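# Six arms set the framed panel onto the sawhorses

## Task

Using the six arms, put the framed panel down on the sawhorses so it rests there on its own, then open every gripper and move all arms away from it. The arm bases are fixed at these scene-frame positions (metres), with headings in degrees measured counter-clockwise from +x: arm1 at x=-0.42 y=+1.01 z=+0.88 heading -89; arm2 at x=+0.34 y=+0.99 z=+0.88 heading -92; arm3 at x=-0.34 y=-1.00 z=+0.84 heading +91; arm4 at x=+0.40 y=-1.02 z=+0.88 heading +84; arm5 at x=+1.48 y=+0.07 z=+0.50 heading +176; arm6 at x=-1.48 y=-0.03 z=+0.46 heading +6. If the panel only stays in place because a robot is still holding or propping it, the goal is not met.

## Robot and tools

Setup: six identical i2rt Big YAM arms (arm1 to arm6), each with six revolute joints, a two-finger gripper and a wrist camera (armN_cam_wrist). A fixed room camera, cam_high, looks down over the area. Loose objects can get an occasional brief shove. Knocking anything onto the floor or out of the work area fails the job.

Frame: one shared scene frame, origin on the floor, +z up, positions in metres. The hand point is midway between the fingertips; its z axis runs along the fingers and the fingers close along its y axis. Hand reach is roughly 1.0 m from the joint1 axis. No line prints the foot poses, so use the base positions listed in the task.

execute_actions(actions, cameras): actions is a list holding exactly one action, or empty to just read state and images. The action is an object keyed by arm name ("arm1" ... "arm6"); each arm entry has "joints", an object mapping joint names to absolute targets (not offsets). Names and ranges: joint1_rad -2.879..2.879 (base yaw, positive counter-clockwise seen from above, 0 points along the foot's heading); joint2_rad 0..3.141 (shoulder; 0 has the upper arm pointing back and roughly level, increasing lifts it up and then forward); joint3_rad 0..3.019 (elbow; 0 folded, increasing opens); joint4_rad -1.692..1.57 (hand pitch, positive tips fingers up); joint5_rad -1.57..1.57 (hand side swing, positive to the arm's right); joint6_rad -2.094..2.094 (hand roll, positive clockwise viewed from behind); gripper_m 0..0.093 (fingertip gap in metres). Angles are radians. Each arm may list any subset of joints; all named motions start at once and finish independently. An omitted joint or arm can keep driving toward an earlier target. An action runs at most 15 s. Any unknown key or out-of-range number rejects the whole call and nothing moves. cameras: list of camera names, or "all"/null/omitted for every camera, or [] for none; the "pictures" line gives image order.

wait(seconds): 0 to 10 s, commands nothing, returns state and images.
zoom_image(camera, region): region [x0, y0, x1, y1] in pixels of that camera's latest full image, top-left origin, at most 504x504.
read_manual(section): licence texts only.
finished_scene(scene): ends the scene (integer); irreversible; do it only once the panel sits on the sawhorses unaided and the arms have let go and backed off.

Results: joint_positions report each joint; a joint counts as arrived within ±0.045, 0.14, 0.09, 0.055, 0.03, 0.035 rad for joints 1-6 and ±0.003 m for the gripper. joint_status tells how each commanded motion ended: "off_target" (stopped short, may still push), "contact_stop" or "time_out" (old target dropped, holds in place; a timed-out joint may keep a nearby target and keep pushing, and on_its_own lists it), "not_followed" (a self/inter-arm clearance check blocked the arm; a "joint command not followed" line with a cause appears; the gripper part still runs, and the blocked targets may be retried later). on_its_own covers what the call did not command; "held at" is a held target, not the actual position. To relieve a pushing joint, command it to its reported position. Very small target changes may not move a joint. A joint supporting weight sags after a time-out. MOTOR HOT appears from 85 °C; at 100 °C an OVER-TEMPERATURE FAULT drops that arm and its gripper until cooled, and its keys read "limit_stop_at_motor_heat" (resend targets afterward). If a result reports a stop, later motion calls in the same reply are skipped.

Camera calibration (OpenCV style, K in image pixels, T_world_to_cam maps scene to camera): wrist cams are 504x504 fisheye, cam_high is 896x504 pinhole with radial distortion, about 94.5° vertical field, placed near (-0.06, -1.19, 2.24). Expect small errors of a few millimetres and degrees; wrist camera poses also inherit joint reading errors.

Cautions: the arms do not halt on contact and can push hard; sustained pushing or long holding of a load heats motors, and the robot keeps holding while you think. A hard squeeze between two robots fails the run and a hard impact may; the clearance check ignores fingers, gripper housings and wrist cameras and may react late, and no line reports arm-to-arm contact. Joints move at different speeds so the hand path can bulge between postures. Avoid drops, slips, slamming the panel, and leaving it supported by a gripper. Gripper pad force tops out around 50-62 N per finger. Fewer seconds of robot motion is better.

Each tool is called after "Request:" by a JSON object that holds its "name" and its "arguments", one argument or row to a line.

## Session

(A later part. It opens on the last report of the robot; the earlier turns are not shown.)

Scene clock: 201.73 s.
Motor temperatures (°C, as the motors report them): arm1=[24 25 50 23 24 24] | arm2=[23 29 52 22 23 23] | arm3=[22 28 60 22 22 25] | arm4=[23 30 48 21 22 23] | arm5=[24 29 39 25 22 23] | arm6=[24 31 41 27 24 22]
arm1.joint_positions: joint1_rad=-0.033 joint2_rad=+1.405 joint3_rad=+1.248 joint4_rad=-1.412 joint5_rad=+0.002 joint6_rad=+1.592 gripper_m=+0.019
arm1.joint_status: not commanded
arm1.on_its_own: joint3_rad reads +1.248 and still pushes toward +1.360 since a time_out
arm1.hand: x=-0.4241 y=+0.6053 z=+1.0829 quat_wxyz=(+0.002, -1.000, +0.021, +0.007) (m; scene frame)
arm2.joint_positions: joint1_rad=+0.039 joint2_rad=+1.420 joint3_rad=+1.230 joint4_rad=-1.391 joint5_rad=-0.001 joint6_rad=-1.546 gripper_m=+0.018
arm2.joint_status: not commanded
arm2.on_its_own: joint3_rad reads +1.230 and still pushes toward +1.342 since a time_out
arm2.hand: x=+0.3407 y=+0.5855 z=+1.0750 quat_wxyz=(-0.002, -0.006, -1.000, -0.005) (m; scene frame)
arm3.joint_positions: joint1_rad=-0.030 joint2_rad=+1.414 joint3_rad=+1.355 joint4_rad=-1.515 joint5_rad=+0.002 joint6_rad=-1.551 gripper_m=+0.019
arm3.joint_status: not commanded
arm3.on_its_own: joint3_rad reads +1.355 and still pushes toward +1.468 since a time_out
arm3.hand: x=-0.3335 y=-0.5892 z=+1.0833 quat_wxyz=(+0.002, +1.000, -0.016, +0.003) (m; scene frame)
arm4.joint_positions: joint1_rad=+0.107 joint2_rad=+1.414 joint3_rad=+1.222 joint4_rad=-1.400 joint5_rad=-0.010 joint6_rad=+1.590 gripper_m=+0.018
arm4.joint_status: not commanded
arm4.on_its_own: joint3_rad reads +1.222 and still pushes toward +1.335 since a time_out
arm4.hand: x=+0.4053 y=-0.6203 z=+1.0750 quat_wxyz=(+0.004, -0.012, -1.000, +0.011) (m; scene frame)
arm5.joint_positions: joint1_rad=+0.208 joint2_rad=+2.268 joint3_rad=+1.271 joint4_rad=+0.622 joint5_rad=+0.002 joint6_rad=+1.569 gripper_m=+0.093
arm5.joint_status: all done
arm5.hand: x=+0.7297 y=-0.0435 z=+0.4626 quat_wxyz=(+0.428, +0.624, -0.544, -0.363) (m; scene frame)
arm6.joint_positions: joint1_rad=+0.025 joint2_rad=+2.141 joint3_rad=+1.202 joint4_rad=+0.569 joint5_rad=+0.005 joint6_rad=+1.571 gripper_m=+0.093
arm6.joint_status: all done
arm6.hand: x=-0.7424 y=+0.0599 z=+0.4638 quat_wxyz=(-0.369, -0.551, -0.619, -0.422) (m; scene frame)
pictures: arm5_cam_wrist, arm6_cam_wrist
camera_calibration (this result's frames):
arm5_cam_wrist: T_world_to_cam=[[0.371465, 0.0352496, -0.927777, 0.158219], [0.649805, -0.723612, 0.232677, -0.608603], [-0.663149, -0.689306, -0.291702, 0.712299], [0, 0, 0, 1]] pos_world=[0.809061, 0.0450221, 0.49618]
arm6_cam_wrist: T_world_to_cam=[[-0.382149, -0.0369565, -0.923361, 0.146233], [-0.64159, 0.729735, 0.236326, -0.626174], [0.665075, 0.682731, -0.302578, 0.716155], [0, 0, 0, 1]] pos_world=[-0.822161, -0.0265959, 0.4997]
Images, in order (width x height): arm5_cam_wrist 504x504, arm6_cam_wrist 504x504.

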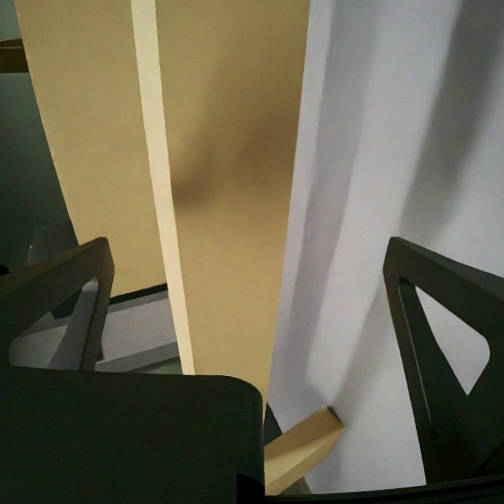

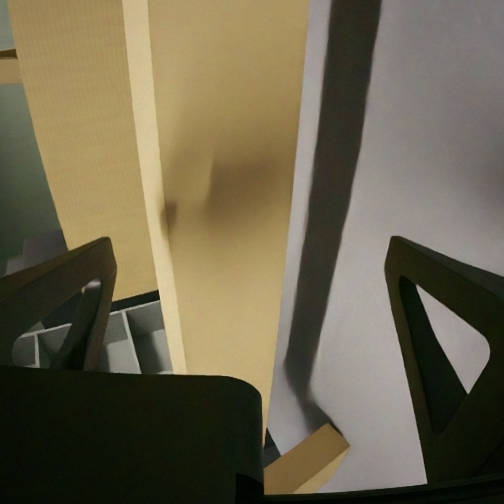

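Request:
{"name": "execute_actions", "arguments": {
  "actions": [
    {"arm5":{"joints":{"joint2_rad":2.325,"joint3_rad":1.48,"joint4_rad":0.52}},"arm6":{"joints":{"joint2_rad":2.21,"joint3_rad":1.4,"joint4_rad":0.47}}}
  ],
  "cameras": []
}}

Request:
{"name": "execute_actions", "arguments": {
  "actions": [
    {"arm5":{"joints":{"joint2_rad":2.41,"joint3_rad":1.63,"joint4_rad":0.44}},"arm6":{"joints":{"joint2_rad":2.3,"joint3_rad":1.55,"joint4_rad":0.4}}}
  ],
  "cameras": []
}}

Request:
{"name": "execute_actions", "arguments": {
  "actions": [
    {"arm5":{"joints":{"gripper_m":0.03}},"arm6":{"joints":{"gripper_m":0.03}}}
  ],
  "cameras": ["arm5_cam_wrist","arm6_cam_wrist"]
}}

Scene clock: 214.93 s.
Motor temperatures (°C, as the motors report them): arm1=[24 25 51 23 24 24] | arm2=[23 30 53 22 23 23] | arm3=[22 28 61 22 22 25] | arm4=[23 30 49 21 22 23] | arm5=[24 29 36 25 22 23] | arm6=[24 31 37 27 24 22]
arm1.joint_positions: joint1_rad=-0.033 joint2_rad=+1.405 joint3_rad=+1.248 joint4_rad=-1.412 joint5_rad=+0.002 joint6_rad=+1.592 gripper_m=+0.019
arm1.joint_status: not commanded
arm1.on_its_own: joint3_rad reads +1.248 and still pushes toward +1.360 since a time_out
arm1.hand: x=-0.4241 y=+0.6053 z=+1.0829 quat_wxyz=(+0.002, -1.000, +0.021, +0.007) (m; scene frame)
arm2.joint_positions: joint1_rad=+0.039 joint2_rad=+1.420 joint3_rad=+1.230 joint4_rad=-1.391 joint5_rad=-0.001 joint6_rad=-1.546 gripper_m=+0.018
arm2.joint_status: not commanded
arm2.on_its_own: joint3_rad reads +1.230 and still pushes toward +1.342 since a time_out
arm2.hand: x=+0.3407 y=+0.5855 z=+1.0750 quat_wxyz=(-0.002, -0.006, -1.000, -0.005) (m; scene frame)
arm3.joint_positions: joint1_rad=-0.030 joint2_rad=+1.414 joint3_rad=+1.355 joint4_rad=-1.515 joint5_rad=+0.002 joint6_rad=-1.551 gripper_m=+0.019
arm3.joint_status: not commanded
arm3.on_its_own: joint3_rad reads +1.355 and still pushes toward +1.468 since a time_out
arm3.hand: x=-0.3335 y=-0.5892 z=+1.0833 quat_wxyz=(+0.002, +1.000, -0.016, +0.003) (m; scene frame)
arm4.joint_positions: joint1_rad=+0.107 joint2_rad=+1.414 joint3_rad=+1.222 joint4_rad=-1.400 joint5_rad=-0.010 joint6_rad=+1.590 gripper_m=+0.018
arm4.joint_status: not commanded
arm4.on_its_own: joint3_rad reads +1.222 and still pushes toward +1.335 since a time_out
arm4.hand: x=+0.4053 y=-0.6203 z=+1.0750 quat_wxyz=(+0.004, -0.012, -1.000, +0.011) (m; scene frame)
arm5.joint_positions: joint1_rad=+0.208 joint2_rad=+2.334 joint3_rad=+1.442 joint4_rad=+0.531 joint5_rad=+0.002 joint6_rad=+1.571 gripper_m=+0.093
arm5.joint_status: all done
arm5.hand: x=+0.6808 y=-0.0505 z=+0.4693 quat_wxyz=(+0.432, +0.620, -0.542, -0.367) (m; scene frame)
arm6.joint_positions: joint1_rad=+0.025 joint2_rad=+2.194 joint3_rad=+1.371 joint4_rad=+0.479 joint5_rad=+0.005 joint6_rad=+1.573 gripper_m=+0.093
arm6.joint_status: all done
arm6.hand: x=-0.6914 y=+0.0662 z=+0.4835 quat_wxyz=(-0.376, -0.546, -0.613, -0.430) (m; scene frame)
pictures: none
No camera images: the call's "cameras" was empty. Leave "cameras" out to get every camera's image.

Scene clock: 215.83 s.
Motor temperatures (°C, as the motors report them): arm1=[24 25 51 23 24 24] | arm2=[23 30 53 22 23 23] | arm3=[22 28 61 22 22 25] | arm4=[23 30 49 21 22 23] | arm5=[24 29 36 25 22 23] | arm6=[24 31 37 27 24 22]
arm1.joint_positions: joint1_rad=-0.033 joint2_rad=+1.405 joint3_rad=+1.248 joint4_rad=-1.412 joint5_rad=+0.002 joint6_rad=+1.592 gripper_m=+0.019
arm1.joint_status: not commanded
arm1.on_its_own: joint3_rad reads +1.248 and still pushes toward +1.360 since a time_out
arm1.hand: x=-0.4241 y=+0.6053 z=+1.0829 quat_wxyz=(+0.002, -1.000, +0.021, +0.007) (m; scene frame)
arm2.joint_positions: joint1_rad=+0.039 joint2_rad=+1.420 joint3_rad=+1.230 joint4_rad=-1.391 joint5_rad=-0.001 joint6_rad=-1.546 gripper_m=+0.018
arm2.joint_status: not commanded
arm2.on_its_own: joint3_rad reads +1.230 and still pushes toward +1.342 since a time_out
arm2.hand: x=+0.3407 y=+0.5855 z=+1.0750 quat_wxyz=(-0.002, -0.006, -1.000, -0.005) (m; scene frame)
arm3.joint_positions: joint1_rad=-0.030 joint2_rad=+1.414 joint3_rad=+1.355 joint4_rad=-1.515 joint5_rad=+0.002 joint6_rad=-1.551 gripper_m=+0.019
arm3.joint_status: not commanded
arm3.on_its_own: joint3_rad reads +1.355 and still pushes toward +1.468 since a time_out
arm3.hand: x=-0.3335 y=-0.5892 z=+1.0833 quat_wxyz=(+0.002, +1.000, -0.016, +0.003) (m; scene frame)
arm4.joint_positions: joint1_rad=+0.107 joint2_rad=+1.414 joint3_rad=+1.222 joint4_rad=-1.400 joint5_rad=-0.010 joint6_rad=+1.590 gripper_m=+0.018
arm4.joint_status: not commanded
arm4.on_its_own: joint3_rad reads +1.222 and still pushes toward +1.335 since a time_out
arm4.hand: x=+0.4053 y=-0.6203 z=+1.0750 quat_wxyz=(+0.004, -0.012, -1.000, +0.011) (m; scene frame)
arm5.joint_positions: joint1_rad=+0.208 joint2_rad=+2.405 joint3_rad=+1.575 joint4_rad=+0.453 joint5_rad=+0.002 joint6_rad=+1.571 gripper_m=+0.093
arm5.joint_status: all done
arm5.hand: x=+0.6497 y=-0.0553 z=+0.4577 quat_wxyz=(+0.427, +0.624, -0.545, -0.362) (m; scene frame)
arm6.joint_positions: joint1_rad=+0.025 joint2_rad=+2.284 joint3_rad=+1.499 joint4_rad=+0.408 joint5_rad=+0.004 joint6_rad=+1.573 gripper_m=+0.093
arm6.joint_status: all done
arm6.hand: x=-0.6614 y=+0.0703 z=+0.4595 quat_wxyz=(-0.366, -0.552, -0.620, -0.420) (m; scene frame)
pictures: none
No camera images: the call's "cameras" was empty. Leave "cameras" out to get every camera's image.

Scene clock: 216.47 s.
Motor temperatures (°C, as the motors report them): arm1=[24 25 51 23 24 24] | arm2=[23 30 53 22 23 23] | arm3=[22 28 61 22 22 25] | arm4=[23 30 49 21 22 23] | arm5=[24 29 36 25 22 23] | arm6=[24 31 37 27 24 22]
arm1.joint_positions: joint1_rad=-0.033 joint2_rad=+1.405 joint3_rad=+1.248 joint4_rad=-1.412 joint5_rad=+0.002 joint6_rad=+1.592 gripper_m=+0.019
arm1.joint_status: not commanded
arm1.on_its_own: joint3_rad reads +1.248 and still pushes toward +1.360 since a time_out
arm1.hand: x=-0.4241 y=+0.6053 z=+1.0829 quat_wxyz=(+0.002, -1.000, +0.021, +0.007) (m; scene frame)
arm2.joint_positions: joint1_rad=+0.039 joint2_rad=+1.420 joint3_rad=+1.230 joint4_rad=-1.391 joint5_rad=-0.001 joint6_rad=-1.546 gripper_m=+0.018
arm2.joint_status: not commanded
arm2.on_its_own: joint3_rad reads +1.230 and still pushes toward +1.342 since a time_out
arm2.hand: x=+0.3407 y=+0.5855 z=+1.0750 quat_wxyz=(-0.002, -0.006, -1.000, -0.005) (m; scene frame)
arm3.joint_positions: joint1_rad=-0.030 joint2_rad=+1.414 joint3_rad=+1.355 joint4_rad=-1.515 joint5_rad=+0.002 joint6_rad=-1.551 gripper_m=+0.019
arm3.joint_status: not commanded
arm3.on_its_own: joint3_rad reads +1.355 and still pushes toward +1.468 since a time_out
arm3.hand: x=-0.3335 y=-0.5892 z=+1.0833 quat_wxyz=(+0.002, +1.000, -0.016, +0.003) (m; scene frame)
arm4.joint_positions: joint1_rad=+0.107 joint2_rad=+1.414 joint3_rad=+1.222 joint4_rad=-1.400 joint5_rad=-0.010 joint6_rad=+1.590 gripper_m=+0.018
arm4.joint_status: not commanded
arm4.on_its_own: joint3_rad reads +1.222 and still pushes toward +1.335 since a time_out
arm4.hand: x=+0.4053 y=-0.6203 z=+1.0750 quat_wxyz=(+0.004, -0.012, -1.000, +0.011) (m; scene frame)
arm5.joint_positions: joint1_rad=+0.208 joint2_rad=+2.417 joint3_rad=+1.575 joint4_rad=+0.430 joint5_rad=+0.002 joint6_rad=+1.576 gripper_m=+0.058
arm5.joint_status: gripper_m off_target (ended at +0.058, target +0.030)
arm5.hand: x=+0.6540 y=-0.0549 z=+0.4427 quat_wxyz=(+0.417, +0.630, -0.553, -0.352) (m; scene frame)
arm6.joint_positions: joint1_rad=+0.025 joint2_rad=+2.297 joint3_rad=+1.499 joint4_rad=+0.382 joint5_rad=+0.005 joint6_rad=+1.582 gripper_m=+0.056
arm6.joint_status: gripper_m off_target (ended at +0.056, target +0.030)
arm6.hand: x=-0.6656 y=+0.0698 z=+0.4436 quat_wxyz=(-0.354, -0.562, -0.625, -0.410) (m; scene frame)
pictures: arm5_cam_wrist, arm6_cam_wrist
camera_calibration (this result's frames):
arm5_cam_wrist: T_world_to_cam=[[0.406346, 0.0344087, -0.913071, 0.138951], [0.639222, -0.72475, 0.257162, -0.567029], [-0.6529, -0.688152, -0.316494, 0.652818], [0, 0, 0, 1]] pos_world=[0.73222, 0.033503, 0.479304]
arm6_cam_wrist: T_world_to_cam=[[-0.424658, -0.031012, -0.904823, 0.120386], [-0.626675, 0.731362, 0.269049, -0.584086], [0.653409, 0.681284, -0.330013, 0.656745], [0, 0, 0, 1]] pos_world=[-0.744033, -0.0165173, 0.48281]
Images, in order (width x height): arm5_cam_wrist 504x504, arm6_cam_wrist 504x504.

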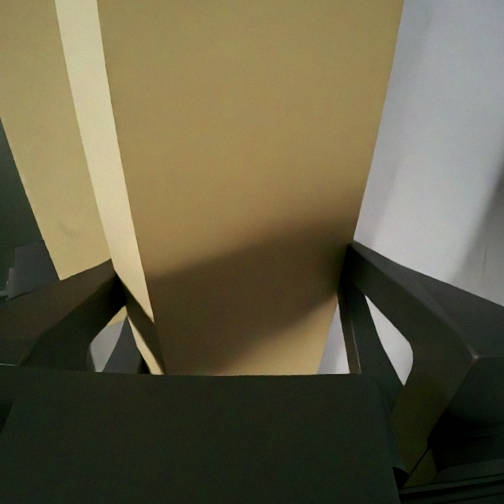

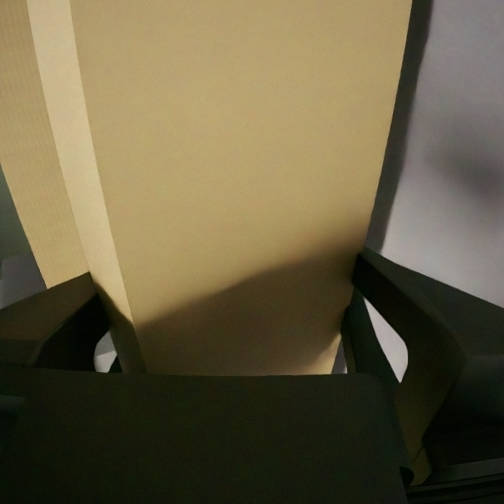

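Request:
{"name": "execute_actions", "arguments": {
  "actions": [
    {"arm5":{"joints":{"joint1_rad":0.18,"joint2_rad":2.58,"joint3_rad":2.03,"joint4_rad":0.3}},"arm6":{"joints":{"joint1_rad":0,"joint2_rad":2.48,"joint3_rad":1.96,"joint4_rad":0.25}}}
  ],
  "cameras": ["cam_high","arm5_cam_wrist"]
}}

Scene clock: 227.07 s.
Motor temperatures (°C, as the motors report them): arm1=[24 25 52 23 24 24] | arm2=[23 30 53 22 23 23] | arm3=[22 28 61 22 22 25] | arm4=[23 30 49 21 22 23] | arm5=[24 29 38 25 22 23] | arm6=[24 32 41 27 24 22]
arm1.joint_positions: joint1_rad=-0.033 joint2_rad=+1.405 joint3_rad=+1.248 joint4_rad=-1.412 joint5_rad=+0.002 joint6_rad=+1.592 gripper_m=+0.019
arm1.joint_status: not commanded
arm1.on_its_own: joint3_rad reads +1.248 and still pushes toward +1.360 since a time_out
arm1.hand: x=-0.4241 y=+0.6053 z=+1.0829 quat_wxyz=(+0.002, -1.000, +0.021, +0.007) (m; scene frame)
arm2.joint_positions: joint1_rad=+0.039 joint2_rad=+1.420 joint3_rad=+1.230 joint4_rad=-1.391 joint5_rad=-0.001 joint6_rad=-1.546 gripper_m=+0.018
arm2.joint_status: not commanded
arm2.on_its_own: joint3_rad reads +1.230 and still pushes toward +1.342 since a time_out
arm2.hand: x=+0.3407 y=+0.5855 z=+1.0750 quat_wxyz=(-0.002, -0.006, -1.000, -0.005) (m; scene frame)
arm3.joint_positions: joint1_rad=-0.030 joint2_rad=+1.414 joint3_rad=+1.355 joint4_rad=-1.515 joint5_rad=+0.002 joint6_rad=-1.551 gripper_m=+0.019
arm3.joint_status: not commanded
arm3.on_its_own: joint3_rad reads +1.355 and still pushes toward +1.468 since a time_out
arm3.hand: x=-0.3335 y=-0.5892 z=+1.0833 quat_wxyz=(+0.002, +1.000, -0.016, +0.003) (m; scene frame)
arm4.joint_positions: joint1_rad=+0.107 joint2_rad=+1.414 joint3_rad=+1.222 joint4_rad=-1.400 joint5_rad=-0.010 joint6_rad=+1.590 gripper_m=+0.018
arm4.joint_status: not commanded
arm4.on_its_own: joint3_rad reads +1.222 and still pushes toward +1.335 since a time_out
arm4.hand: x=+0.4053 y=-0.6203 z=+1.0750 quat_wxyz=(+0.004, -0.012, -1.000, +0.011) (m; scene frame)
arm5.joint_positions: joint1_rad=+0.205 joint2_rad=+2.545 joint3_rad=+1.881 joint4_rad=+0.237 joint5_rad=-0.006 joint6_rad=+1.583 gripper_m=+0.057
arm5.joint_status: joint3_rad time_out (moved +0.307 of +0.455); joint4_rad time_out (moved -0.193 of -0.130); the others done
arm5.on_its_own: joint3_rad reads +1.881 and still pushes toward +1.994 since a time_out; joint4_rad reads +0.237 and still pushes toward +0.300 since a time_out
arm5.hand: x=+0.5866 y=-0.0637 z=+0.4454 quat_wxyz=(+0.415, +0.631, -0.557, -0.344) (m; scene frame)
arm6.joint_positions: joint1_rad=+0.018 joint2_rad=+2.426 joint3_rad=+1.800 joint4_rad=+0.175 joint5_rad=+0.002 joint6_rad=+1.603 gripper_m=+0.053
arm6.joint_status: joint3_rad time_out (moved +0.301 of +0.461); joint4_rad time_out (moved -0.207 of -0.132); the others done
arm6.on_its_own: joint3_rad reads +1.800 and still pushes toward +1.913 since a time_out; joint4_rad reads +0.175 and still pushes toward +0.250 since a time_out
arm6.hand: x=-0.5982 y=+0.0726 z=+0.4438 quat_wxyz=(-0.340, -0.577, -0.625, -0.402) (m; scene frame)
pictures: arm5_cam_wrist, cam_high
camera_calibration (this result's frames):
arm5_cam_wrist: T_world_to_cam=[[0.420684, 0.0277873, -0.906782, 0.157474], [0.636506, -0.721267, 0.273192, -0.536343], [-0.646441, -0.692099, -0.321112, 0.601514], [0, 0, 0, 1]] pos_world=[0.663982, 0.0250849, 0.482473]
Images, in order (width x height): arm5_cam_wrist 504x504, cam_high 896x504.

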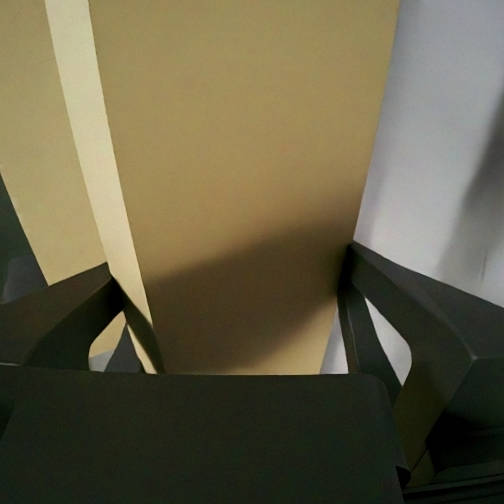

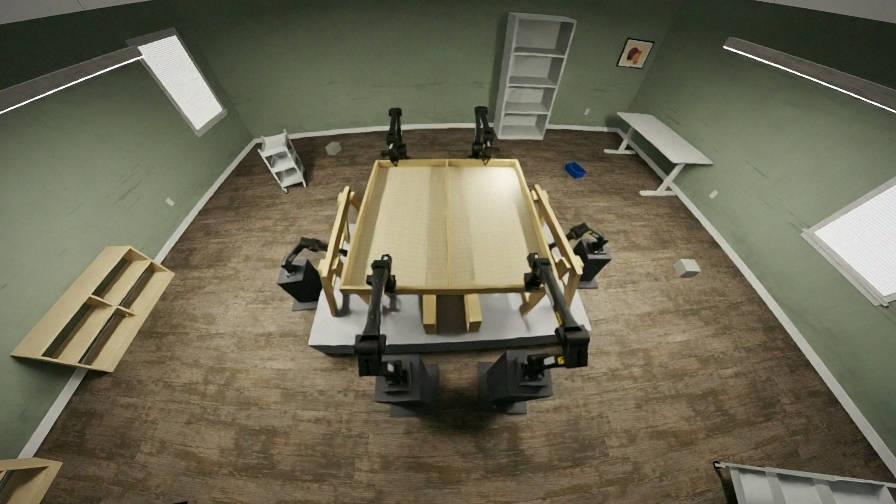

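That works; extending further.

Request:
{"name": "execute_actions", "arguments": {
  "actions": [
    {"arm5":{"joints":{"joint2_rad":2.92,"joint3_rad":2.7,"joint4_rad":-0.09}},"arm6":{"joints":{"joint2_rad":2.86,"joint3_rad":2.7,"joint4_rad":-0.16}}}
  ],
  "cameras": ["cam_high"]
}}

Scene clock: 240.63 s.
Motor temperatures (°C, as the motors report them): arm1=[24 25 53 23 24 24] | arm2=[23 30 54 22 23 23] | arm3=[22 28 62 22 22 25] | arm4=[23 30 50 21 22 23] | arm5=[24 30 43 25 22 23] | arm6=[24 32 47 28 24 22]
arm1.joint_positions: joint1_rad=-0.033 joint2_rad=+1.405 joint3_rad=+1.248 joint4_rad=-1.412 joint5_rad=+0.002 joint6_rad=+1.592 gripper_m=+0.019
arm1.joint_status: not commanded
arm1.on_its_own: joint3_rad reads +1.248 and still pushes toward +1.360 since a time_out
arm1.hand: x=-0.4241 y=+0.6053 z=+1.0829 quat_wxyz=(+0.002, -1.000, +0.021, +0.007) (m; scene frame)
arm2.joint_positions: joint1_rad=+0.039 joint2_rad=+1.420 joint3_rad=+1.230 joint4_rad=-1.391 joint5_rad=-0.001 joint6_rad=-1.546 gripper_m=+0.018
arm2.joint_status: not commanded
arm2.on_its_own: joint3_rad reads +1.230 and still pushes toward +1.342 since a time_out
arm2.hand: x=+0.3407 y=+0.5855 z=+1.0750 quat_wxyz=(-0.002, -0.006, -1.000, -0.005) (m; scene frame)
arm3.joint_positions: joint1_rad=-0.030 joint2_rad=+1.414 joint3_rad=+1.355 joint4_rad=-1.515 joint5_rad=+0.002 joint6_rad=-1.551 gripper_m=+0.019
arm3.joint_status: not commanded
arm3.on_its_own: joint3_rad reads +1.355 and still pushes toward +1.468 since a time_out
arm3.hand: x=-0.3335 y=-0.5892 z=+1.0833 quat_wxyz=(+0.002, +1.000, -0.016, +0.003) (m; scene frame)
arm4.joint_positions: joint1_rad=+0.107 joint2_rad=+1.414 joint3_rad=+1.222 joint4_rad=-1.400 joint5_rad=-0.010 joint6_rad=+1.590 gripper_m=+0.018
arm4.joint_status: not commanded
arm4.on_its_own: joint3_rad reads +1.222 and still pushes toward +1.335 since a time_out
arm4.hand: x=+0.4053 y=-0.6203 z=+1.0750 quat_wxyz=(+0.004, -0.012, -1.000, +0.011) (m; scene frame)
arm5.joint_positions: joint1_rad=+0.205 joint2_rad=+2.871 joint3_rad=+2.582 joint4_rad=-0.151 joint5_rad=-0.006 joint6_rad=+1.583 gripper_m=+0.057
arm5.joint_status: joint3_rad time_out (moved +0.701 of +0.819); joint4_rad time_out (moved -0.388 of -0.327); the others done
arm5.on_its_own: joint3_rad reads +2.582 and still pushes toward +2.695 since a time_out; joint4_rad reads -0.151 and still pushes toward -0.090 since a time_out
arm5.hand: x=+0.4920 y=-0.0769 z=+0.4477 quat_wxyz=(+0.411, +0.634, -0.559, -0.340) (m; scene frame)
arm6.joint_positions: joint1_rad=+0.014 joint2_rad=+2.789 joint3_rad=+2.567 joint4_rad=-0.254 joint5_rad=+0.003 joint6_rad=+1.610 gripper_m=+0.052
arm6.joint_status: joint3_rad time_out (moved +0.767 of +0.900); joint4_rad time_out (moved -0.429 of -0.335); the others done
arm6.on_its_own: joint3_rad reads +2.567 and still pushes toward +2.680 since a time_out; joint4_rad reads -0.254 and still pushes toward -0.160 since a time_out
arm6.hand: x=-0.4897 y=+0.0819 z=+0.4462 quat_wxyz=(-0.333, -0.585, -0.626, -0.394) (m; scene frame)
pictures: cam_high
Images, in order (width x height): cam_high 896x504.

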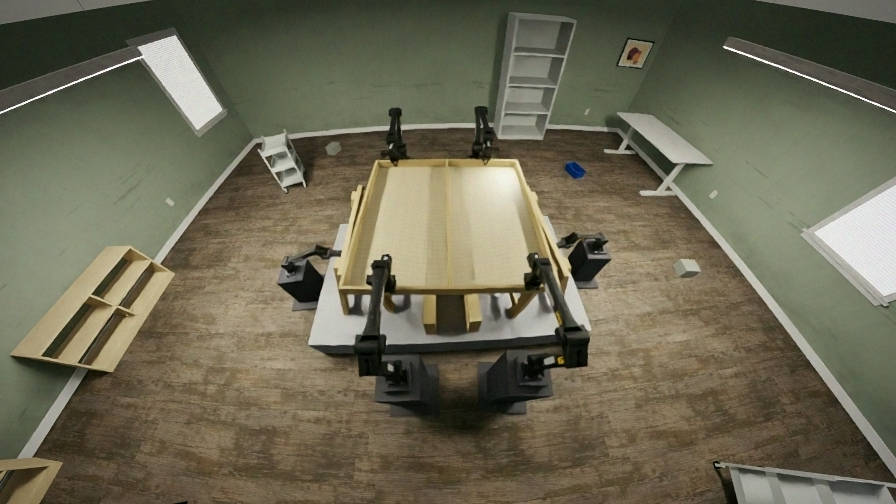

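Request:
{"name": "execute_actions", "arguments": {
  "actions": [
    {"arm5":{"joints":{"joint2_rad":2.7,"joint3_rad":2.24,"joint4_rad":0.04,"gripper_m":0.093}},"arm6":{"joints":{"joint2_rad":2.62,"joint3_rad":2.22,"joint4_rad":-0.06,"gripper_m":0.093}}}
  ],
  "cameras": []
}}

Request:
{"name": "execute_actions", "arguments": {
  "actions": [
    {"arm5":{"joints":{"joint2_rad":2.49,"joint3_rad":1.85,"joint4_rad":0.24}},"arm6":{"joints":{"joint2_rad":2.4,"joint3_rad":1.8,"joint4_rad":0.18}}}
  ],
  "cameras": []
}}

Request:
{"name": "execute_actions", "arguments": {
  "actions": [
    {"arm5":{"joints":{"joint2_rad":1.95,"joint3_rad":1.3}},"arm6":{"joints":{"joint2_rad":1.87,"joint3_rad":1.27}}}
  ],
  "cameras": []
}}

Request:
{"name": "execute_actions", "arguments": {
  "actions": [
    {"arm5":{"joints":{"joint1_rad":0.27,"joint2_rad":1.4,"joint3_rad":0.45,"joint4_rad":0.55}},"arm6":{"joints":{"joint1_rad":0.05,"joint2_rad":1.25,"joint3_rad":0.45,"joint4_rad":0.45}}}
  ],
  "cameras": []
}}

Request:
{"name": "execute_actions", "arguments": {
  "actions": [
    {"arm5":{"joints":{"joint2_rad":2.25,"joint3_rad":0.55,"joint4_rad":1.56}},"arm6":{"joints":{"joint2_rad":2.1,"joint3_rad":0.51,"joint4_rad":1.46}}}
  ],
  "cameras": ["cam_high","arm5_cam_wrist","arm6_cam_wrist"]
}}

Scene clock: 276.57 s.
Motor temperatures (°C, as the motors report them): arm1=[24 25 55 23 24 24] | arm2=[23 30 56 22 23 23] | arm3=[22 28 65 22 22 25] | arm4=[23 30 52 21 22 23] | arm5=[24 32 49 25 22 23] | arm6=[24 34 54 29 24 22]
arm1.joint_positions: joint1_rad=-0.033 joint2_rad=+1.405 joint3_rad=+1.248 joint4_rad=-1.412 joint5_rad=+0.002 joint6_rad=+1.592 gripper_m=+0.019
arm1.joint_status: not commanded
arm1.on_its_own: joint3_rad reads +1.248 and still pushes toward +1.360 since a time_out
arm1.hand: x=-0.4241 y=+0.6053 z=+1.0829 quat_wxyz=(+0.002, -1.000, +0.021, +0.007) (m; scene frame)
arm2.joint_positions: joint1_rad=+0.039 joint2_rad=+1.420 joint3_rad=+1.230 joint4_rad=-1.391 joint5_rad=-0.001 joint6_rad=-1.546 gripper_m=+0.018
arm2.joint_status: not commanded
arm2.on_its_own: joint3_rad reads +1.230 and still pushes toward +1.342 since a time_out
arm2.hand: x=+0.3407 y=+0.5855 z=+1.0750 quat_wxyz=(-0.002, -0.006, -1.000, -0.005) (m; scene frame)
arm3.joint_positions: joint1_rad=-0.030 joint2_rad=+1.414 joint3_rad=+1.355 joint4_rad=-1.515 joint5_rad=+0.002 joint6_rad=-1.551 gripper_m=+0.019
arm3.joint_status: not commanded
arm3.on_its_own: joint3_rad reads +1.355 and still pushes toward +1.468 since a time_out
arm3.hand: x=-0.3335 y=-0.5892 z=+1.0833 quat_wxyz=(+0.002, +1.000, -0.016, +0.003) (m; scene frame)
arm4.joint_positions: joint1_rad=+0.107 joint2_rad=+1.414 joint3_rad=+1.222 joint4_rad=-1.400 joint5_rad=-0.010 joint6_rad=+1.590 gripper_m=+0.018
arm4.joint_status: not commanded
arm4.on_its_own: joint3_rad reads +1.222 and still pushes toward +1.335 since a time_out
arm4.hand: x=+0.4053 y=-0.6203 z=+1.0750 quat_wxyz=(+0.004, -0.012, -1.000, +0.011) (m; scene frame)
arm5.joint_positions: joint1_rad=+0.191 joint2_rad=+2.700 joint3_rad=+2.245 joint4_rad=+0.020 joint5_rad=-0.002 joint6_rad=+1.582 gripper_m=+0.093
arm5.joint_status: all done
arm5.hand: x=+0.5238 y=-0.0582 z=+0.4545 quat_wxyz=(+0.409, +0.629, -0.564, -0.346) (m; scene frame)
arm6.joint_positions: joint1_rad=+0.009 joint2_rad=+2.606 joint3_rad=+2.232 joint4_rad=-0.074 joint5_rad=+0.003 joint6_rad=+1.588 gripper_m=+0.093
arm6.joint_status: all done
arm6.hand: x=-0.5212 y=+0.0733 z=+0.4654 quat_wxyz=(-0.346, -0.574, -0.626, -0.398) (m; scene frame)
pictures: none
No camera images: the call's "cameras" was empty. Leave "cameras" out to get every camera's image.

Scene clock: 277.83 s.
Motor temperatures (°C, as the motors report them): arm1=[24 25 55 23 24 24] | arm2=[23 30 57 22 23 23] | arm3=[22 28 65 22 22 25] | arm4=[23 30 52 21 22 23] | arm5=[24 32 48 25 22 23] | arm6=[24 34 52 28 24 22]
arm1.joint_positions: joint1_rad=-0.033 joint2_rad=+1.405 joint3_rad=+1.248 joint4_rad=-1.412 joint5_rad=+0.002 joint6_rad=+1.592 gripper_m=+0.019
arm1.joint_status: not commanded
arm1.on_its_own: joint3_rad reads +1.248 and still pushes toward +1.360 since a time_out
arm1.hand: x=-0.4241 y=+0.6053 z=+1.0829 quat_wxyz=(+0.002, -1.000, +0.021, +0.007) (m; scene frame)
arm2.joint_positions: joint1_rad=+0.039 joint2_rad=+1.420 joint3_rad=+1.230 joint4_rad=-1.391 joint5_rad=-0.001 joint6_rad=-1.546 gripper_m=+0.018
arm2.joint_status: not commanded
arm2.on_its_own: joint3_rad reads +1.230 and still pushes toward +1.342 since a time_out
arm2.hand: x=+0.3407 y=+0.5855 z=+1.0750 quat_wxyz=(-0.002, -0.006, -1.000, -0.005) (m; scene frame)
arm3.joint_positions: joint1_rad=-0.030 joint2_rad=+1.414 joint3_rad=+1.355 joint4_rad=-1.515 joint5_rad=+0.002 joint6_rad=-1.551 gripper_m=+0.019
arm3.joint_status: not commanded
arm3.on_its_own: joint3_rad reads +1.355 and still pushes toward +1.468 since a time_out
arm3.hand: x=-0.3335 y=-0.5892 z=+1.0833 quat_wxyz=(+0.002, +1.000, -0.016, +0.003) (m; scene frame)
arm4.joint_positions: joint1_rad=+0.107 joint2_rad=+1.414 joint3_rad=+1.222 joint4_rad=-1.400 joint5_rad=-0.010 joint6_rad=+1.590 gripper_m=+0.018
arm4.joint_status: not commanded
arm4.on_its_own: joint3_rad reads +1.222 and still pushes toward +1.335 since a time_out
arm4.hand: x=+0.4053 y=-0.6203 z=+1.0750 quat_wxyz=(+0.004, -0.012, -1.000, +0.011) (m; scene frame)
arm5.joint_positions: joint1_rad=+0.191 joint2_rad=+2.484 joint3_rad=+1.856 joint4_rad=+0.221 joint5_rad=-0.002 joint6_rad=+1.582 gripper_m=+0.093
arm5.joint_status: all done
arm5.hand: x=+0.5844 y=-0.0500 z=+0.4817 quat_wxyz=(+0.418, +0.623, -0.559, -0.354) (m; scene frame)
arm6.joint_positions: joint1_rad=+0.009 joint2_rad=+2.377 joint3_rad=+1.810 joint4_rad=+0.170 joint5_rad=+0.003 joint6_rad=+1.587 gripper_m=+0.093
arm6.joint_status: all done
arm6.hand: x=-0.5886 y=+0.0655 z=+0.4901 quat_wxyz=(-0.361, -0.565, -0.616, -0.414) (m; scene frame)
pictures: none
No camera images: the call's "cameras" was empty. Leave "cameras" out to get every camera's image.

Scene clock: 279.37 s.
Motor temperatures (°C, as the motors report them): arm1=[24 25 55 23 24 24] | arm2=[23 30 57 22 23 23] | arm3=[22 28 65 22 22 25] | arm4=[23 30 52 21 22 23] | arm5=[24 32 47 25 22 23] | arm6=[24 34 51 28 24 22]
arm1.joint_positions: joint1_rad=-0.033 joint2_rad=+1.405 joint3_rad=+1.248 joint4_rad=-1.412 joint5_rad=+0.002 joint6_rad=+1.592 gripper_m=+0.019
arm1.joint_status: not commanded
arm1.on_its_own: joint3_rad reads +1.248 and still pushes toward +1.360 since a time_out
arm1.hand: x=-0.4241 y=+0.6053 z=+1.0829 quat_wxyz=(+0.002, -1.000, +0.021, +0.007) (m; scene frame)
arm2.joint_positions: joint1_rad=+0.039 joint2_rad=+1.420 joint3_rad=+1.230 joint4_rad=-1.391 joint5_rad=-0.001 joint6_rad=-1.546 gripper_m=+0.018
arm2.joint_status: not commanded
arm2.on_its_own: joint3_rad reads +1.230 and still pushes toward +1.342 since a time_out
arm2.hand: x=+0.3407 y=+0.5855 z=+1.0750 quat_wxyz=(-0.002, -0.006, -1.000, -0.005) (m; scene frame)
arm3.joint_positions: joint1_rad=-0.030 joint2_rad=+1.414 joint3_rad=+1.355 joint4_rad=-1.515 joint5_rad=+0.002 joint6_rad=-1.551 gripper_m=+0.019
arm3.joint_status: not commanded
arm3.on_its_own: joint3_rad reads +1.355 and still pushes toward +1.468 since a time_out
arm3.hand: x=-0.3335 y=-0.5892 z=+1.0833 quat_wxyz=(+0.002, +1.000, -0.016, +0.003) (m; scene frame)
arm4.joint_positions: joint1_rad=+0.107 joint2_rad=+1.414 joint3_rad=+1.222 joint4_rad=-1.400 joint5_rad=-0.010 joint6_rad=+1.590 gripper_m=+0.018
arm4.joint_status: not commanded
arm4.on_its_own: joint3_rad reads +1.222 and still pushes toward +1.335 since a time_out
arm4.hand: x=+0.4053 y=-0.6203 z=+1.0750 quat_wxyz=(+0.004, -0.012, -1.000, +0.011) (m; scene frame)
arm5.joint_positions: joint1_rad=+0.191 joint2_rad=+1.946 joint3_rad=+1.307 joint4_rad=+0.227 joint5_rad=-0.002 joint6_rad=+1.582 gripper_m=+0.093
arm5.joint_status: all done
arm5.hand: x=+0.7245 y=-0.0297 z=+0.6280 quat_wxyz=(+0.416, +0.624, -0.559, -0.352) (m; scene frame)
arm6.joint_positions: joint1_rad=+0.009 joint2_rad=+1.853 joint3_rad=+1.281 joint4_rad=+0.174 joint5_rad=+0.003 joint6_rad=+1.587 gripper_m=+0.093
arm6.joint_status: all done
arm6.hand: x=-0.7370 y=+0.0477 z=+0.6214 quat_wxyz=(-0.360, -0.565, -0.616, -0.414) (m; scene frame)
pictures: none
No camera images: the call's "cameras" was empty. Leave "cameras" out to get every camera's image.

Scene clock: 280.97 s.
Motor temperatures (°C, as the motors report them): arm1=[24 25 55 23 24 24] | arm2=[23 30 57 22 23 23] | arm3=[22 28 65 22 22 25] | arm4=[23 30 52 21 22 23] | arm5=[24 31 46 25 22 23] | arm6=[24 34 50 28 24 22]
arm1.joint_positions: joint1_rad=-0.033 joint2_rad=+1.405 joint3_rad=+1.248 joint4_rad=-1.412 joint5_rad=+0.002 joint6_rad=+1.592 gripper_m=+0.019
arm1.joint_status: not commanded
arm1.on_its_own: joint3_rad reads +1.248 and still pushes toward +1.360 since a time_out
arm1.hand: x=-0.4241 y=+0.6053 z=+1.0829 quat_wxyz=(+0.002, -1.000, +0.021, +0.007) (m; scene frame)
arm2.joint_positions: joint1_rad=+0.039 joint2_rad=+1.420 joint3_rad=+1.230 joint4_rad=-1.391 joint5_rad=-0.001 joint6_rad=-1.546 gripper_m=+0.018
arm2.joint_status: not commanded
arm2.on_its_own: joint3_rad reads +1.230 and still pushes toward +1.342 since a time_out
arm2.hand: x=+0.3407 y=+0.5855 z=+1.0750 quat_wxyz=(-0.002, -0.006, -1.000, -0.005) (m; scene frame)
arm3.joint_positions: joint1_rad=-0.030 joint2_rad=+1.414 joint3_rad=+1.355 joint4_rad=-1.515 joint5_rad=+0.002 joint6_rad=-1.551 gripper_m=+0.019
arm3.joint_status: not commanded
arm3.on_its_own: joint3_rad reads +1.355 and still pushes toward +1.468 since a time_out
arm3.hand: x=-0.3335 y=-0.5892 z=+1.0833 quat_wxyz=(+0.002, +1.000, -0.016, +0.003) (m; scene frame)
arm4.joint_positions: joint1_rad=+0.107 joint2_rad=+1.414 joint3_rad=+1.222 joint4_rad=-1.400 joint5_rad=-0.010 joint6_rad=+1.590 gripper_m=+0.018
arm4.joint_status: not commanded
arm4.on_its_own: joint3_rad reads +1.222 and still pushes toward +1.335 since a time_out
arm4.hand: x=+0.4053 y=-0.6203 z=+1.0750 quat_wxyz=(+0.004, -0.012, -1.000, +0.011) (m; scene frame)
arm5.joint_positions: joint1_rad=+0.278 joint2_rad=+1.401 joint3_rad=+0.449 joint4_rad=+0.538 joint5_rad=-0.001 joint6_rad=+1.582 gripper_m=+0.093
arm5.joint_status: all done
arm5.hand: x=+1.0134 y=-0.0337 z=+0.6036 quat_wxyz=(+0.431, +0.647, -0.532, -0.334) (m; scene frame)
arm6.joint_positions: joint1_rad=+0.052 joint2_rad=+1.243 joint3_rad=+0.452 joint4_rad=+0.444 joint5_rad=+0.003 joint6_rad=+1.586 gripper_m=+0.093
arm6.joint_status: all done
arm6.hand: x=-1.0145 y=+0.0369 z=+0.6072 quat_wxyz=(-0.365, -0.542, -0.617, -0.437) (m; scene frame)
pictures: none
No camera images: the call's "cameras" was empty. Leave "cameras" out to get every camera's image.

Scene clock: 282.53 s.
Motor temperatures (°C, as the motors report them): arm1=[24 25 55 23 24 24] | arm2=[23 30 57 22 23 23] | arm3=[22 28 65 22 22 25] | arm4=[23 30 52 21 22 23] | arm5=[24 31 45 25 22 23] | arm6=[24 33 48 28 24 22]
arm1.joint_positions: joint1_rad=-0.033 joint2_rad=+1.405 joint3_rad=+1.248 joint4_rad=-1.412 joint5_rad=+0.002 joint6_rad=+1.592 gripper_m=+0.019
arm1.joint_status: not commanded
arm1.on_its_own: joint3_rad reads +1.248 and still pushes toward +1.360 since a time_out
arm1.hand: x=-0.4241 y=+0.6053 z=+1.0829 quat_wxyz=(+0.002, -1.000, +0.021, +0.007) (m; scene frame)
arm2.joint_positions: joint1_rad=+0.039 joint2_rad=+1.420 joint3_rad=+1.230 joint4_rad=-1.391 joint5_rad=-0.001 joint6_rad=-1.546 gripper_m=+0.018
arm2.joint_status: not commanded
arm2.on_its_own: joint3_rad reads +1.230 and still pushes toward +1.342 since a time_out
arm2.hand: x=+0.3407 y=+0.5855 z=+1.0750 quat_wxyz=(-0.002, -0.006, -1.000, -0.005) (m; scene frame)
arm3.joint_positions: joint1_rad=-0.030 joint2_rad=+1.414 joint3_rad=+1.355 joint4_rad=-1.515 joint5_rad=+0.002 joint6_rad=-1.551 gripper_m=+0.019
arm3.joint_status: not commanded
arm3.on_its_own: joint3_rad reads +1.355 and still pushes toward +1.468 since a time_out
arm3.hand: x=-0.3335 y=-0.5892 z=+1.0833 quat_wxyz=(+0.002, +1.000, -0.016, +0.003) (m; scene frame)
arm4.joint_positions: joint1_rad=+0.107 joint2_rad=+1.414 joint3_rad=+1.222 joint4_rad=-1.400 joint5_rad=-0.010 joint6_rad=+1.590 gripper_m=+0.018
arm4.joint_status: not commanded
arm4.on_its_own: joint3_rad reads +1.222 and still pushes toward +1.335 since a time_out
arm4.hand: x=+0.4053 y=-0.6203 z=+1.0750 quat_wxyz=(+0.004, -0.012, -1.000, +0.011) (m; scene frame)
arm5.joint_positions: joint1_rad=+0.278 joint2_rad=+2.246 joint3_rad=+0.542 joint4_rad=+1.532 joint5_rad=-0.001 joint6_rad=+1.582 gripper_m=+0.093
arm5.joint_status: all done
joint sent to its limit — the command would take arm5.joint4_rad past its upper limit, so that joint was sent only as far as its limit.
arm5.hand: x=+0.9839 y=-0.0424 z=+0.4607 quat_wxyz=(+0.506, +0.592, -0.488, -0.395) (m; scene frame)
arm6.joint_positions: joint1_rad=+0.052 joint2_rad=+2.089 joint3_rad=+0.497 joint4_rad=+1.443 joint5_rad=+0.003 joint6_rad=+1.586 gripper_m=+0.093
arm6.joint_status: all done
arm6.hand: x=-0.9769 y=+0.0443 z=+0.4591 quat_wxyz=(-0.416, -0.503, -0.571, -0.498) (m; scene frame)
pictures: arm5_cam_wrist, arm6_cam_wrist, cam_high
camera_calibration (this result's frames):
arm5_cam_wrist: T_world_to_cam=[[0.180649, 0.00572872, -0.983531, 0.274176], [0.731896, -0.668797, 0.130535, -0.803933], [-0.657034, -0.743423, -0.12501, 0.795959], [0, 0, 0, 1]] pos_world=[1.06184, 0.052496, 0.474105]
arm6_cam_wrist: T_world_to_cam=[[-0.17252, 0.00132341, -0.985005, 0.283119], [-0.69717, 0.706266, 0.123056, -0.765325], [0.695839, 0.707945, -0.120922, 0.82694], [0, 0, 0, 1]] pos_world=[-1.06013, -0.0452798, 0.473047]
Images, in order (width x height): arm5_cam_wrist 504x504, arm6_cam_wrist 504x504, cam_high 896x504.

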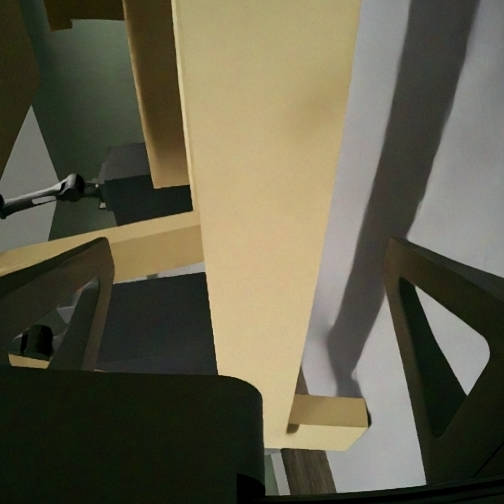

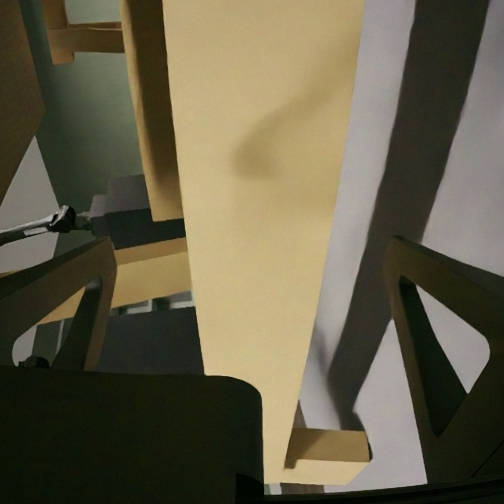

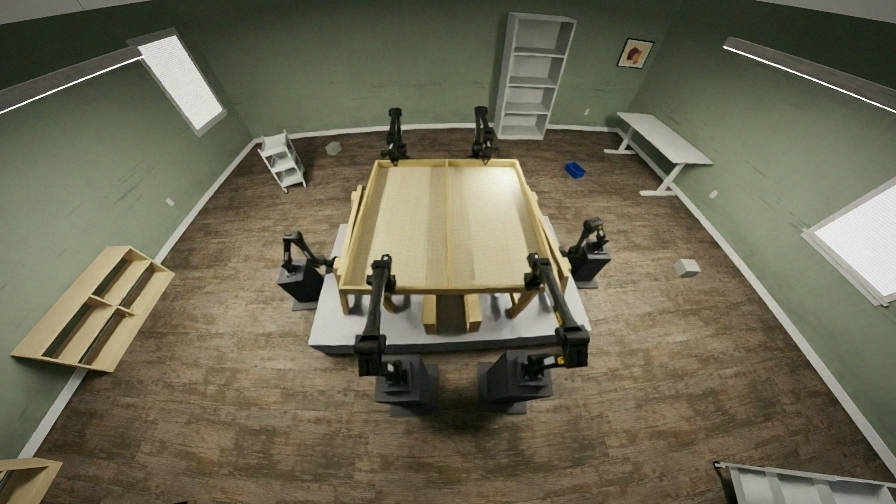

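Request:
{"name": "execute_actions", "arguments": {
  "actions": [
    {"arm5":{"joints":{"joint2_rad":2.33,"joint3_rad":0.93,"joint4_rad":1.25}},"arm6":{"joints":{"joint2_rad":2.21,"joint3_rad":0.89,"joint4_rad":1.17}}}
  ],
  "cameras": []
}}

Request:
{"name": "execute_actions", "arguments": {
  "actions": [
    {"arm5":{"joints":{"gripper_m":0.03}},"arm6":{"joints":{"gripper_m":0.03}}}
  ],
  "cameras": []
}}

Request:
{"name": "execute_actions", "arguments": {
  "actions": [
    {"arm5":{"joints":{"joint1_rad":0.23,"joint2_rad":2.43,"joint3_rad":1.35,"joint4_rad":1.06}},"arm6":{"joints":{"joint1_rad":0.02,"joint2_rad":2.33,"joint3_rad":1.31,"joint4_rad":0.99}}}
  ],
  "cameras": ["cam_high","arm5_cam_wrist","arm6_cam_wrist"]
}}

Scene clock: 299.53 s.
Motor temperatures (°C, as the motors report them): arm1=[24 25 56 23 24 24] | arm2=[23 30 58 22 23 23] | arm3=[22 28 66 22 22 25] | arm4=[23 30 53 21 22 23] | arm5=[24 29 39 25 22 23] | arm6=[24 31 41 27 24 22]
arm1.joint_positions: joint1_rad=-0.033 joint2_rad=+1.405 joint3_rad=+1.248 joint4_rad=-1.412 joint5_rad=+0.002 joint6_rad=+1.592 gripper_m=+0.019
arm1.joint_status: not commanded
arm1.on_its_own: joint3_rad reads +1.248 and still pushes toward +1.360 since a time_out
arm1.hand: x=-0.4241 y=+0.6053 z=+1.0829 quat_wxyz=(+0.002, -1.000, +0.021, +0.007) (m; scene frame)
arm2.joint_positions: joint1_rad=+0.039 joint2_rad=+1.420 joint3_rad=+1.230 joint4_rad=-1.391 joint5_rad=-0.001 joint6_rad=-1.546 gripper_m=+0.018
arm2.joint_status: not commanded
arm2.on_its_own: joint3_rad reads +1.230 and still pushes toward +1.342 since a time_out
arm2.hand: x=+0.3407 y=+0.5855 z=+1.0750 quat_wxyz=(-0.002, -0.006, -1.000, -0.005) (m; scene frame)
arm3.joint_positions: joint1_rad=-0.030 joint2_rad=+1.414 joint3_rad=+1.355 joint4_rad=-1.515 joint5_rad=+0.002 joint6_rad=-1.551 gripper_m=+0.019
arm3.joint_status: not commanded
arm3.on_its_own: joint3_rad reads +1.355 and still pushes toward +1.468 since a time_out
arm3.hand: x=-0.3335 y=-0.5892 z=+1.0833 quat_wxyz=(+0.002, +1.000, -0.016, +0.003) (m; scene frame)
arm4.joint_positions: joint1_rad=+0.107 joint2_rad=+1.414 joint3_rad=+1.222 joint4_rad=-1.400 joint5_rad=-0.010 joint6_rad=+1.590 gripper_m=+0.018
arm4.joint_status: not commanded
arm4.on_its_own: joint3_rad reads +1.222 and still pushes toward +1.335 since a time_out
arm4.hand: x=+0.4053 y=-0.6203 z=+1.0750 quat_wxyz=(+0.004, -0.012, -1.000, +0.011) (m; scene frame)
arm5.joint_positions: joint1_rad=+0.278 joint2_rad=+2.324 joint3_rad=+0.786 joint4_rad=+1.302 joint5_rad=-0.008 joint6_rad=+1.576 gripper_m=+0.093
arm5.joint_status: joint3_rad time_out (moved +0.245 of +0.388); the others done
arm5.on_its_own: joint3_rad reads +0.786 and still pushes toward +0.899 since a time_out
arm5.hand: x=+0.9071 y=-0.0612 z=+0.4184 quat_wxyz=(+0.488, +0.610, -0.496, -0.379) (m; scene frame)
arm6.joint_positions: joint1_rad=+0.056 joint2_rad=+2.164 joint3_rad=+0.728 joint4_rad=+1.224 joint5_rad=-0.001 joint6_rad=+1.579 gripper_m=+0.093
arm6.joint_status: joint3_rad time_out (moved +0.231 of +0.393); the others done
arm6.on_its_own: joint3_rad reads +0.728 and still pushes toward +0.841 since a time_out
arm6.hand: x=-0.9008 y=+0.0596 z=+0.4267 quat_wxyz=(-0.400, -0.512, -0.590, -0.479) (m; scene frame)
pictures: none
No camera images: the call's "cameras" was empty. Leave "cameras" out to get every camera's image.

not run: a stop came earlier in this reply.

not run: a stop came earlier in this reply.

Request:
{"name": "execute_actions", "arguments": {
  "actions": [
    {"arm5":{"joints":{"joint2_rad":2.29,"joint3_rad":0.76,"joint4_rad":1.41}},"arm6":{"joints":{"joint2_rad":2.15,"joint3_rad":0.71,"joint4_rad":1.32}}}
  ],
  "cameras": []
}}

Request:
{"name": "execute_actions", "arguments": {
  "actions": [
    {"arm5":{"joints":{"joint3_rad":0.89,"joint4_rad":1.26}},"arm6":{"joints":{"joint3_rad":0.84,"joint4_rad":1.16}}}
  ],
  "cameras": ["arm5_cam_wrist","arm6_cam_wrist"]
}}

Scene clock: 307.33 s.
Motor temperatures (°C, as the motors report them): arm1=[24 25 56 23 24 24] | arm2=[23 30 58 22 23 23] | arm3=[22 28 66 22 22 25] | arm4=[23 30 53 21 22 23] | arm5=[24 29 39 24 22 23] | arm6=[24 31 41 27 24 22]
arm1.joint_positions: joint1_rad=-0.033 joint2_rad=+1.405 joint3_rad=+1.248 joint4_rad=-1.412 joint5_rad=+0.002 joint6_rad=+1.592 gripper_m=+0.019
arm1.joint_status: not commanded
arm1.on_its_own: joint3_rad reads +1.248 and still pushes toward +1.360 since a time_out
arm1.hand: x=-0.4241 y=+0.6053 z=+1.0829 quat_wxyz=(+0.002, -1.000, +0.021, +0.007) (m; scene frame)
arm2.joint_positions: joint1_rad=+0.039 joint2_rad=+1.420 joint3_rad=+1.230 joint4_rad=-1.391 joint5_rad=-0.001 joint6_rad=-1.546 gripper_m=+0.018
arm2.joint_status: not commanded
arm2.on_its_own: joint3_rad reads +1.230 and still pushes toward +1.342 since a time_out
arm2.hand: x=+0.3407 y=+0.5855 z=+1.0750 quat_wxyz=(-0.002, -0.006, -1.000, -0.005) (m; scene frame)
arm3.joint_positions: joint1_rad=-0.030 joint2_rad=+1.414 joint3_rad=+1.355 joint4_rad=-1.515 joint5_rad=+0.002 joint6_rad=-1.551 gripper_m=+0.019
arm3.joint_status: not commanded
arm3.on_its_own: joint3_rad reads +1.355 and still pushes toward +1.468 since a time_out
arm3.hand: x=-0.3335 y=-0.5892 z=+1.0833 quat_wxyz=(+0.002, +1.000, -0.016, +0.003) (m; scene frame)
arm4.joint_positions: joint1_rad=+0.107 joint2_rad=+1.414 joint3_rad=+1.222 joint4_rad=-1.400 joint5_rad=-0.010 joint6_rad=+1.590 gripper_m=+0.018
arm4.joint_status: not commanded
arm4.on_its_own: joint3_rad reads +1.222 and still pushes toward +1.335 since a time_out
arm4.hand: x=+0.4053 y=-0.6203 z=+1.0750 quat_wxyz=(+0.004, -0.012, -1.000, +0.011) (m; scene frame)
arm5.joint_positions: joint1_rad=+0.278 joint2_rad=+2.307 joint3_rad=+0.769 joint4_rad=+1.385 joint5_rad=-0.002 joint6_rad=+1.576 gripper_m=+0.093
arm5.joint_status: all done
arm5.hand: x=+0.9066 y=-0.0599 z=+0.4442 quat_wxyz=(+0.511, +0.588, -0.481, -0.401) (m; scene frame)
arm6.joint_positions: joint1_rad=+0.056 joint2_rad=+2.155 joint3_rad=+0.721 joint4_rad=+1.304 joint5_rad=-0.001 joint6_rad=+1.579 gripper_m=+0.093
arm6.joint_status: all done
arm6.hand: x=-0.8988 y=+0.0597 z=+0.4492 quat_wxyz=(-0.420, -0.495, -0.570, -0.503) (m; scene frame)
pictures: none
No camera images: the call's "cameras" was empty. Leave "cameras" out to get every camera's image.

Scene clock: 308.23 s.
Motor temperatures (°C, as the motors report them): arm1=[24 25 56 23 24 24] | arm2=[23 30 58 22 23 23] | arm3=[22 28 67 22 22 25] | arm4=[23 30 53 21 22 23] | arm5=[24 29 39 24 22 23] | arm6=[24 31 41 27 24 22]
arm1.joint_positions: joint1_rad=-0.033 joint2_rad=+1.405 joint3_rad=+1.248 joint4_rad=-1.412 joint5_rad=+0.002 joint6_rad=+1.592 gripper_m=+0.019
arm1.joint_status: not commanded
arm1.on_its_own: joint3_rad reads +1.248 and still pushes toward +1.360 since a time_out
arm1.hand: x=-0.4241 y=+0.6053 z=+1.0829 quat_wxyz=(+0.002, -1.000, +0.021, +0.007) (m; scene frame)
arm2.joint_positions: joint1_rad=+0.039 joint2_rad=+1.420 joint3_rad=+1.230 joint4_rad=-1.391 joint5_rad=-0.001 joint6_rad=-1.546 gripper_m=+0.018
arm2.joint_status: not commanded
arm2.on_its_own: joint3_rad reads +1.230 and still pushes toward +1.342 since a time_out
arm2.hand: x=+0.3407 y=+0.5855 z=+1.0750 quat_wxyz=(-0.002, -0.006, -1.000, -0.005) (m; scene frame)
arm3.joint_positions: joint1_rad=-0.030 joint2_rad=+1.414 joint3_rad=+1.355 joint4_rad=-1.515 joint5_rad=+0.002 joint6_rad=-1.551 gripper_m=+0.019
arm3.joint_status: not commanded
arm3.on_its_own: joint3_rad reads +1.355 and still pushes toward +1.468 since a time_out
arm3.hand: x=-0.3335 y=-0.5892 z=+1.0833 quat_wxyz=(+0.002, +1.000, -0.016, +0.003) (m; scene frame)
arm4.joint_positions: joint1_rad=+0.107 joint2_rad=+1.414 joint3_rad=+1.222 joint4_rad=-1.400 joint5_rad=-0.010 joint6_rad=+1.590 gripper_m=+0.018
arm4.joint_status: not commanded
arm4.on_its_own: joint3_rad reads +1.222 and still pushes toward +1.335 since a time_out
arm4.hand: x=+0.4053 y=-0.6203 z=+1.0750 quat_wxyz=(+0.004, -0.012, -1.000, +0.011) (m; scene frame)
arm5.joint_positions: joint1_rad=+0.278 joint2_rad=+2.305 joint3_rad=+0.879 joint4_rad=+1.273 joint5_rad=-0.002 joint6_rad=+1.576 gripper_m=+0.093
arm5.joint_status: all done
arm5.hand: x=+0.8656 y=-0.0688 z=+0.4480 quat_wxyz=(+0.511, +0.588, -0.481, -0.401) (m; scene frame)
arm6.joint_positions: joint1_rad=+0.056 joint2_rad=+2.153 joint3_rad=+0.828 joint4_rad=+1.171 joint5_rad=-0.001 joint6_rad=+1.579 gripper_m=+0.093
arm6.joint_status: all done
arm6.hand: x=-0.8600 y=+0.0658 z=+0.4513 quat_wxyz=(-0.414, -0.500, -0.576, -0.496) (m; scene frame)
pictures: arm5_cam_wrist, arm6_cam_wrist
camera_calibration (this result's frames):
arm5_cam_wrist: T_world_to_cam=[[0.160202, 0.00783735, -0.987053, 0.302659], [0.735958, -0.667335, 0.11415, -0.729406], [-0.6578, -0.744717, -0.112676, 0.692074], [0, 0, 0, 1]] pos_world=[0.943572, 0.0262695, 0.459982]
arm6_cam_wrist: T_world_to_cam=[[-0.177723, -0.00758537, -0.984051, 0.291263], [-0.703252, 0.700463, 0.12161, -0.702263], [0.688369, 0.713649, -0.129823, 0.726586], [0, 0, 0, 1]] pos_world=[-0.942263, -0.0244086, 0.466348]
Images, in order (width x height): arm5_cam_wrist 504x504, arm6_cam_wrist 504x504.

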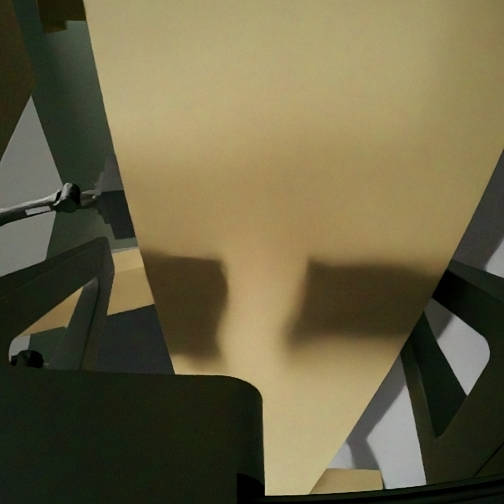

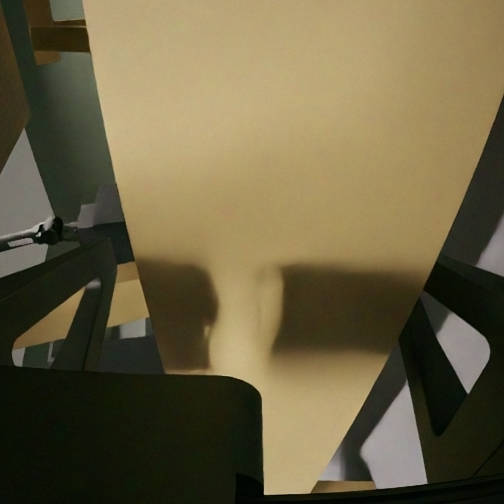

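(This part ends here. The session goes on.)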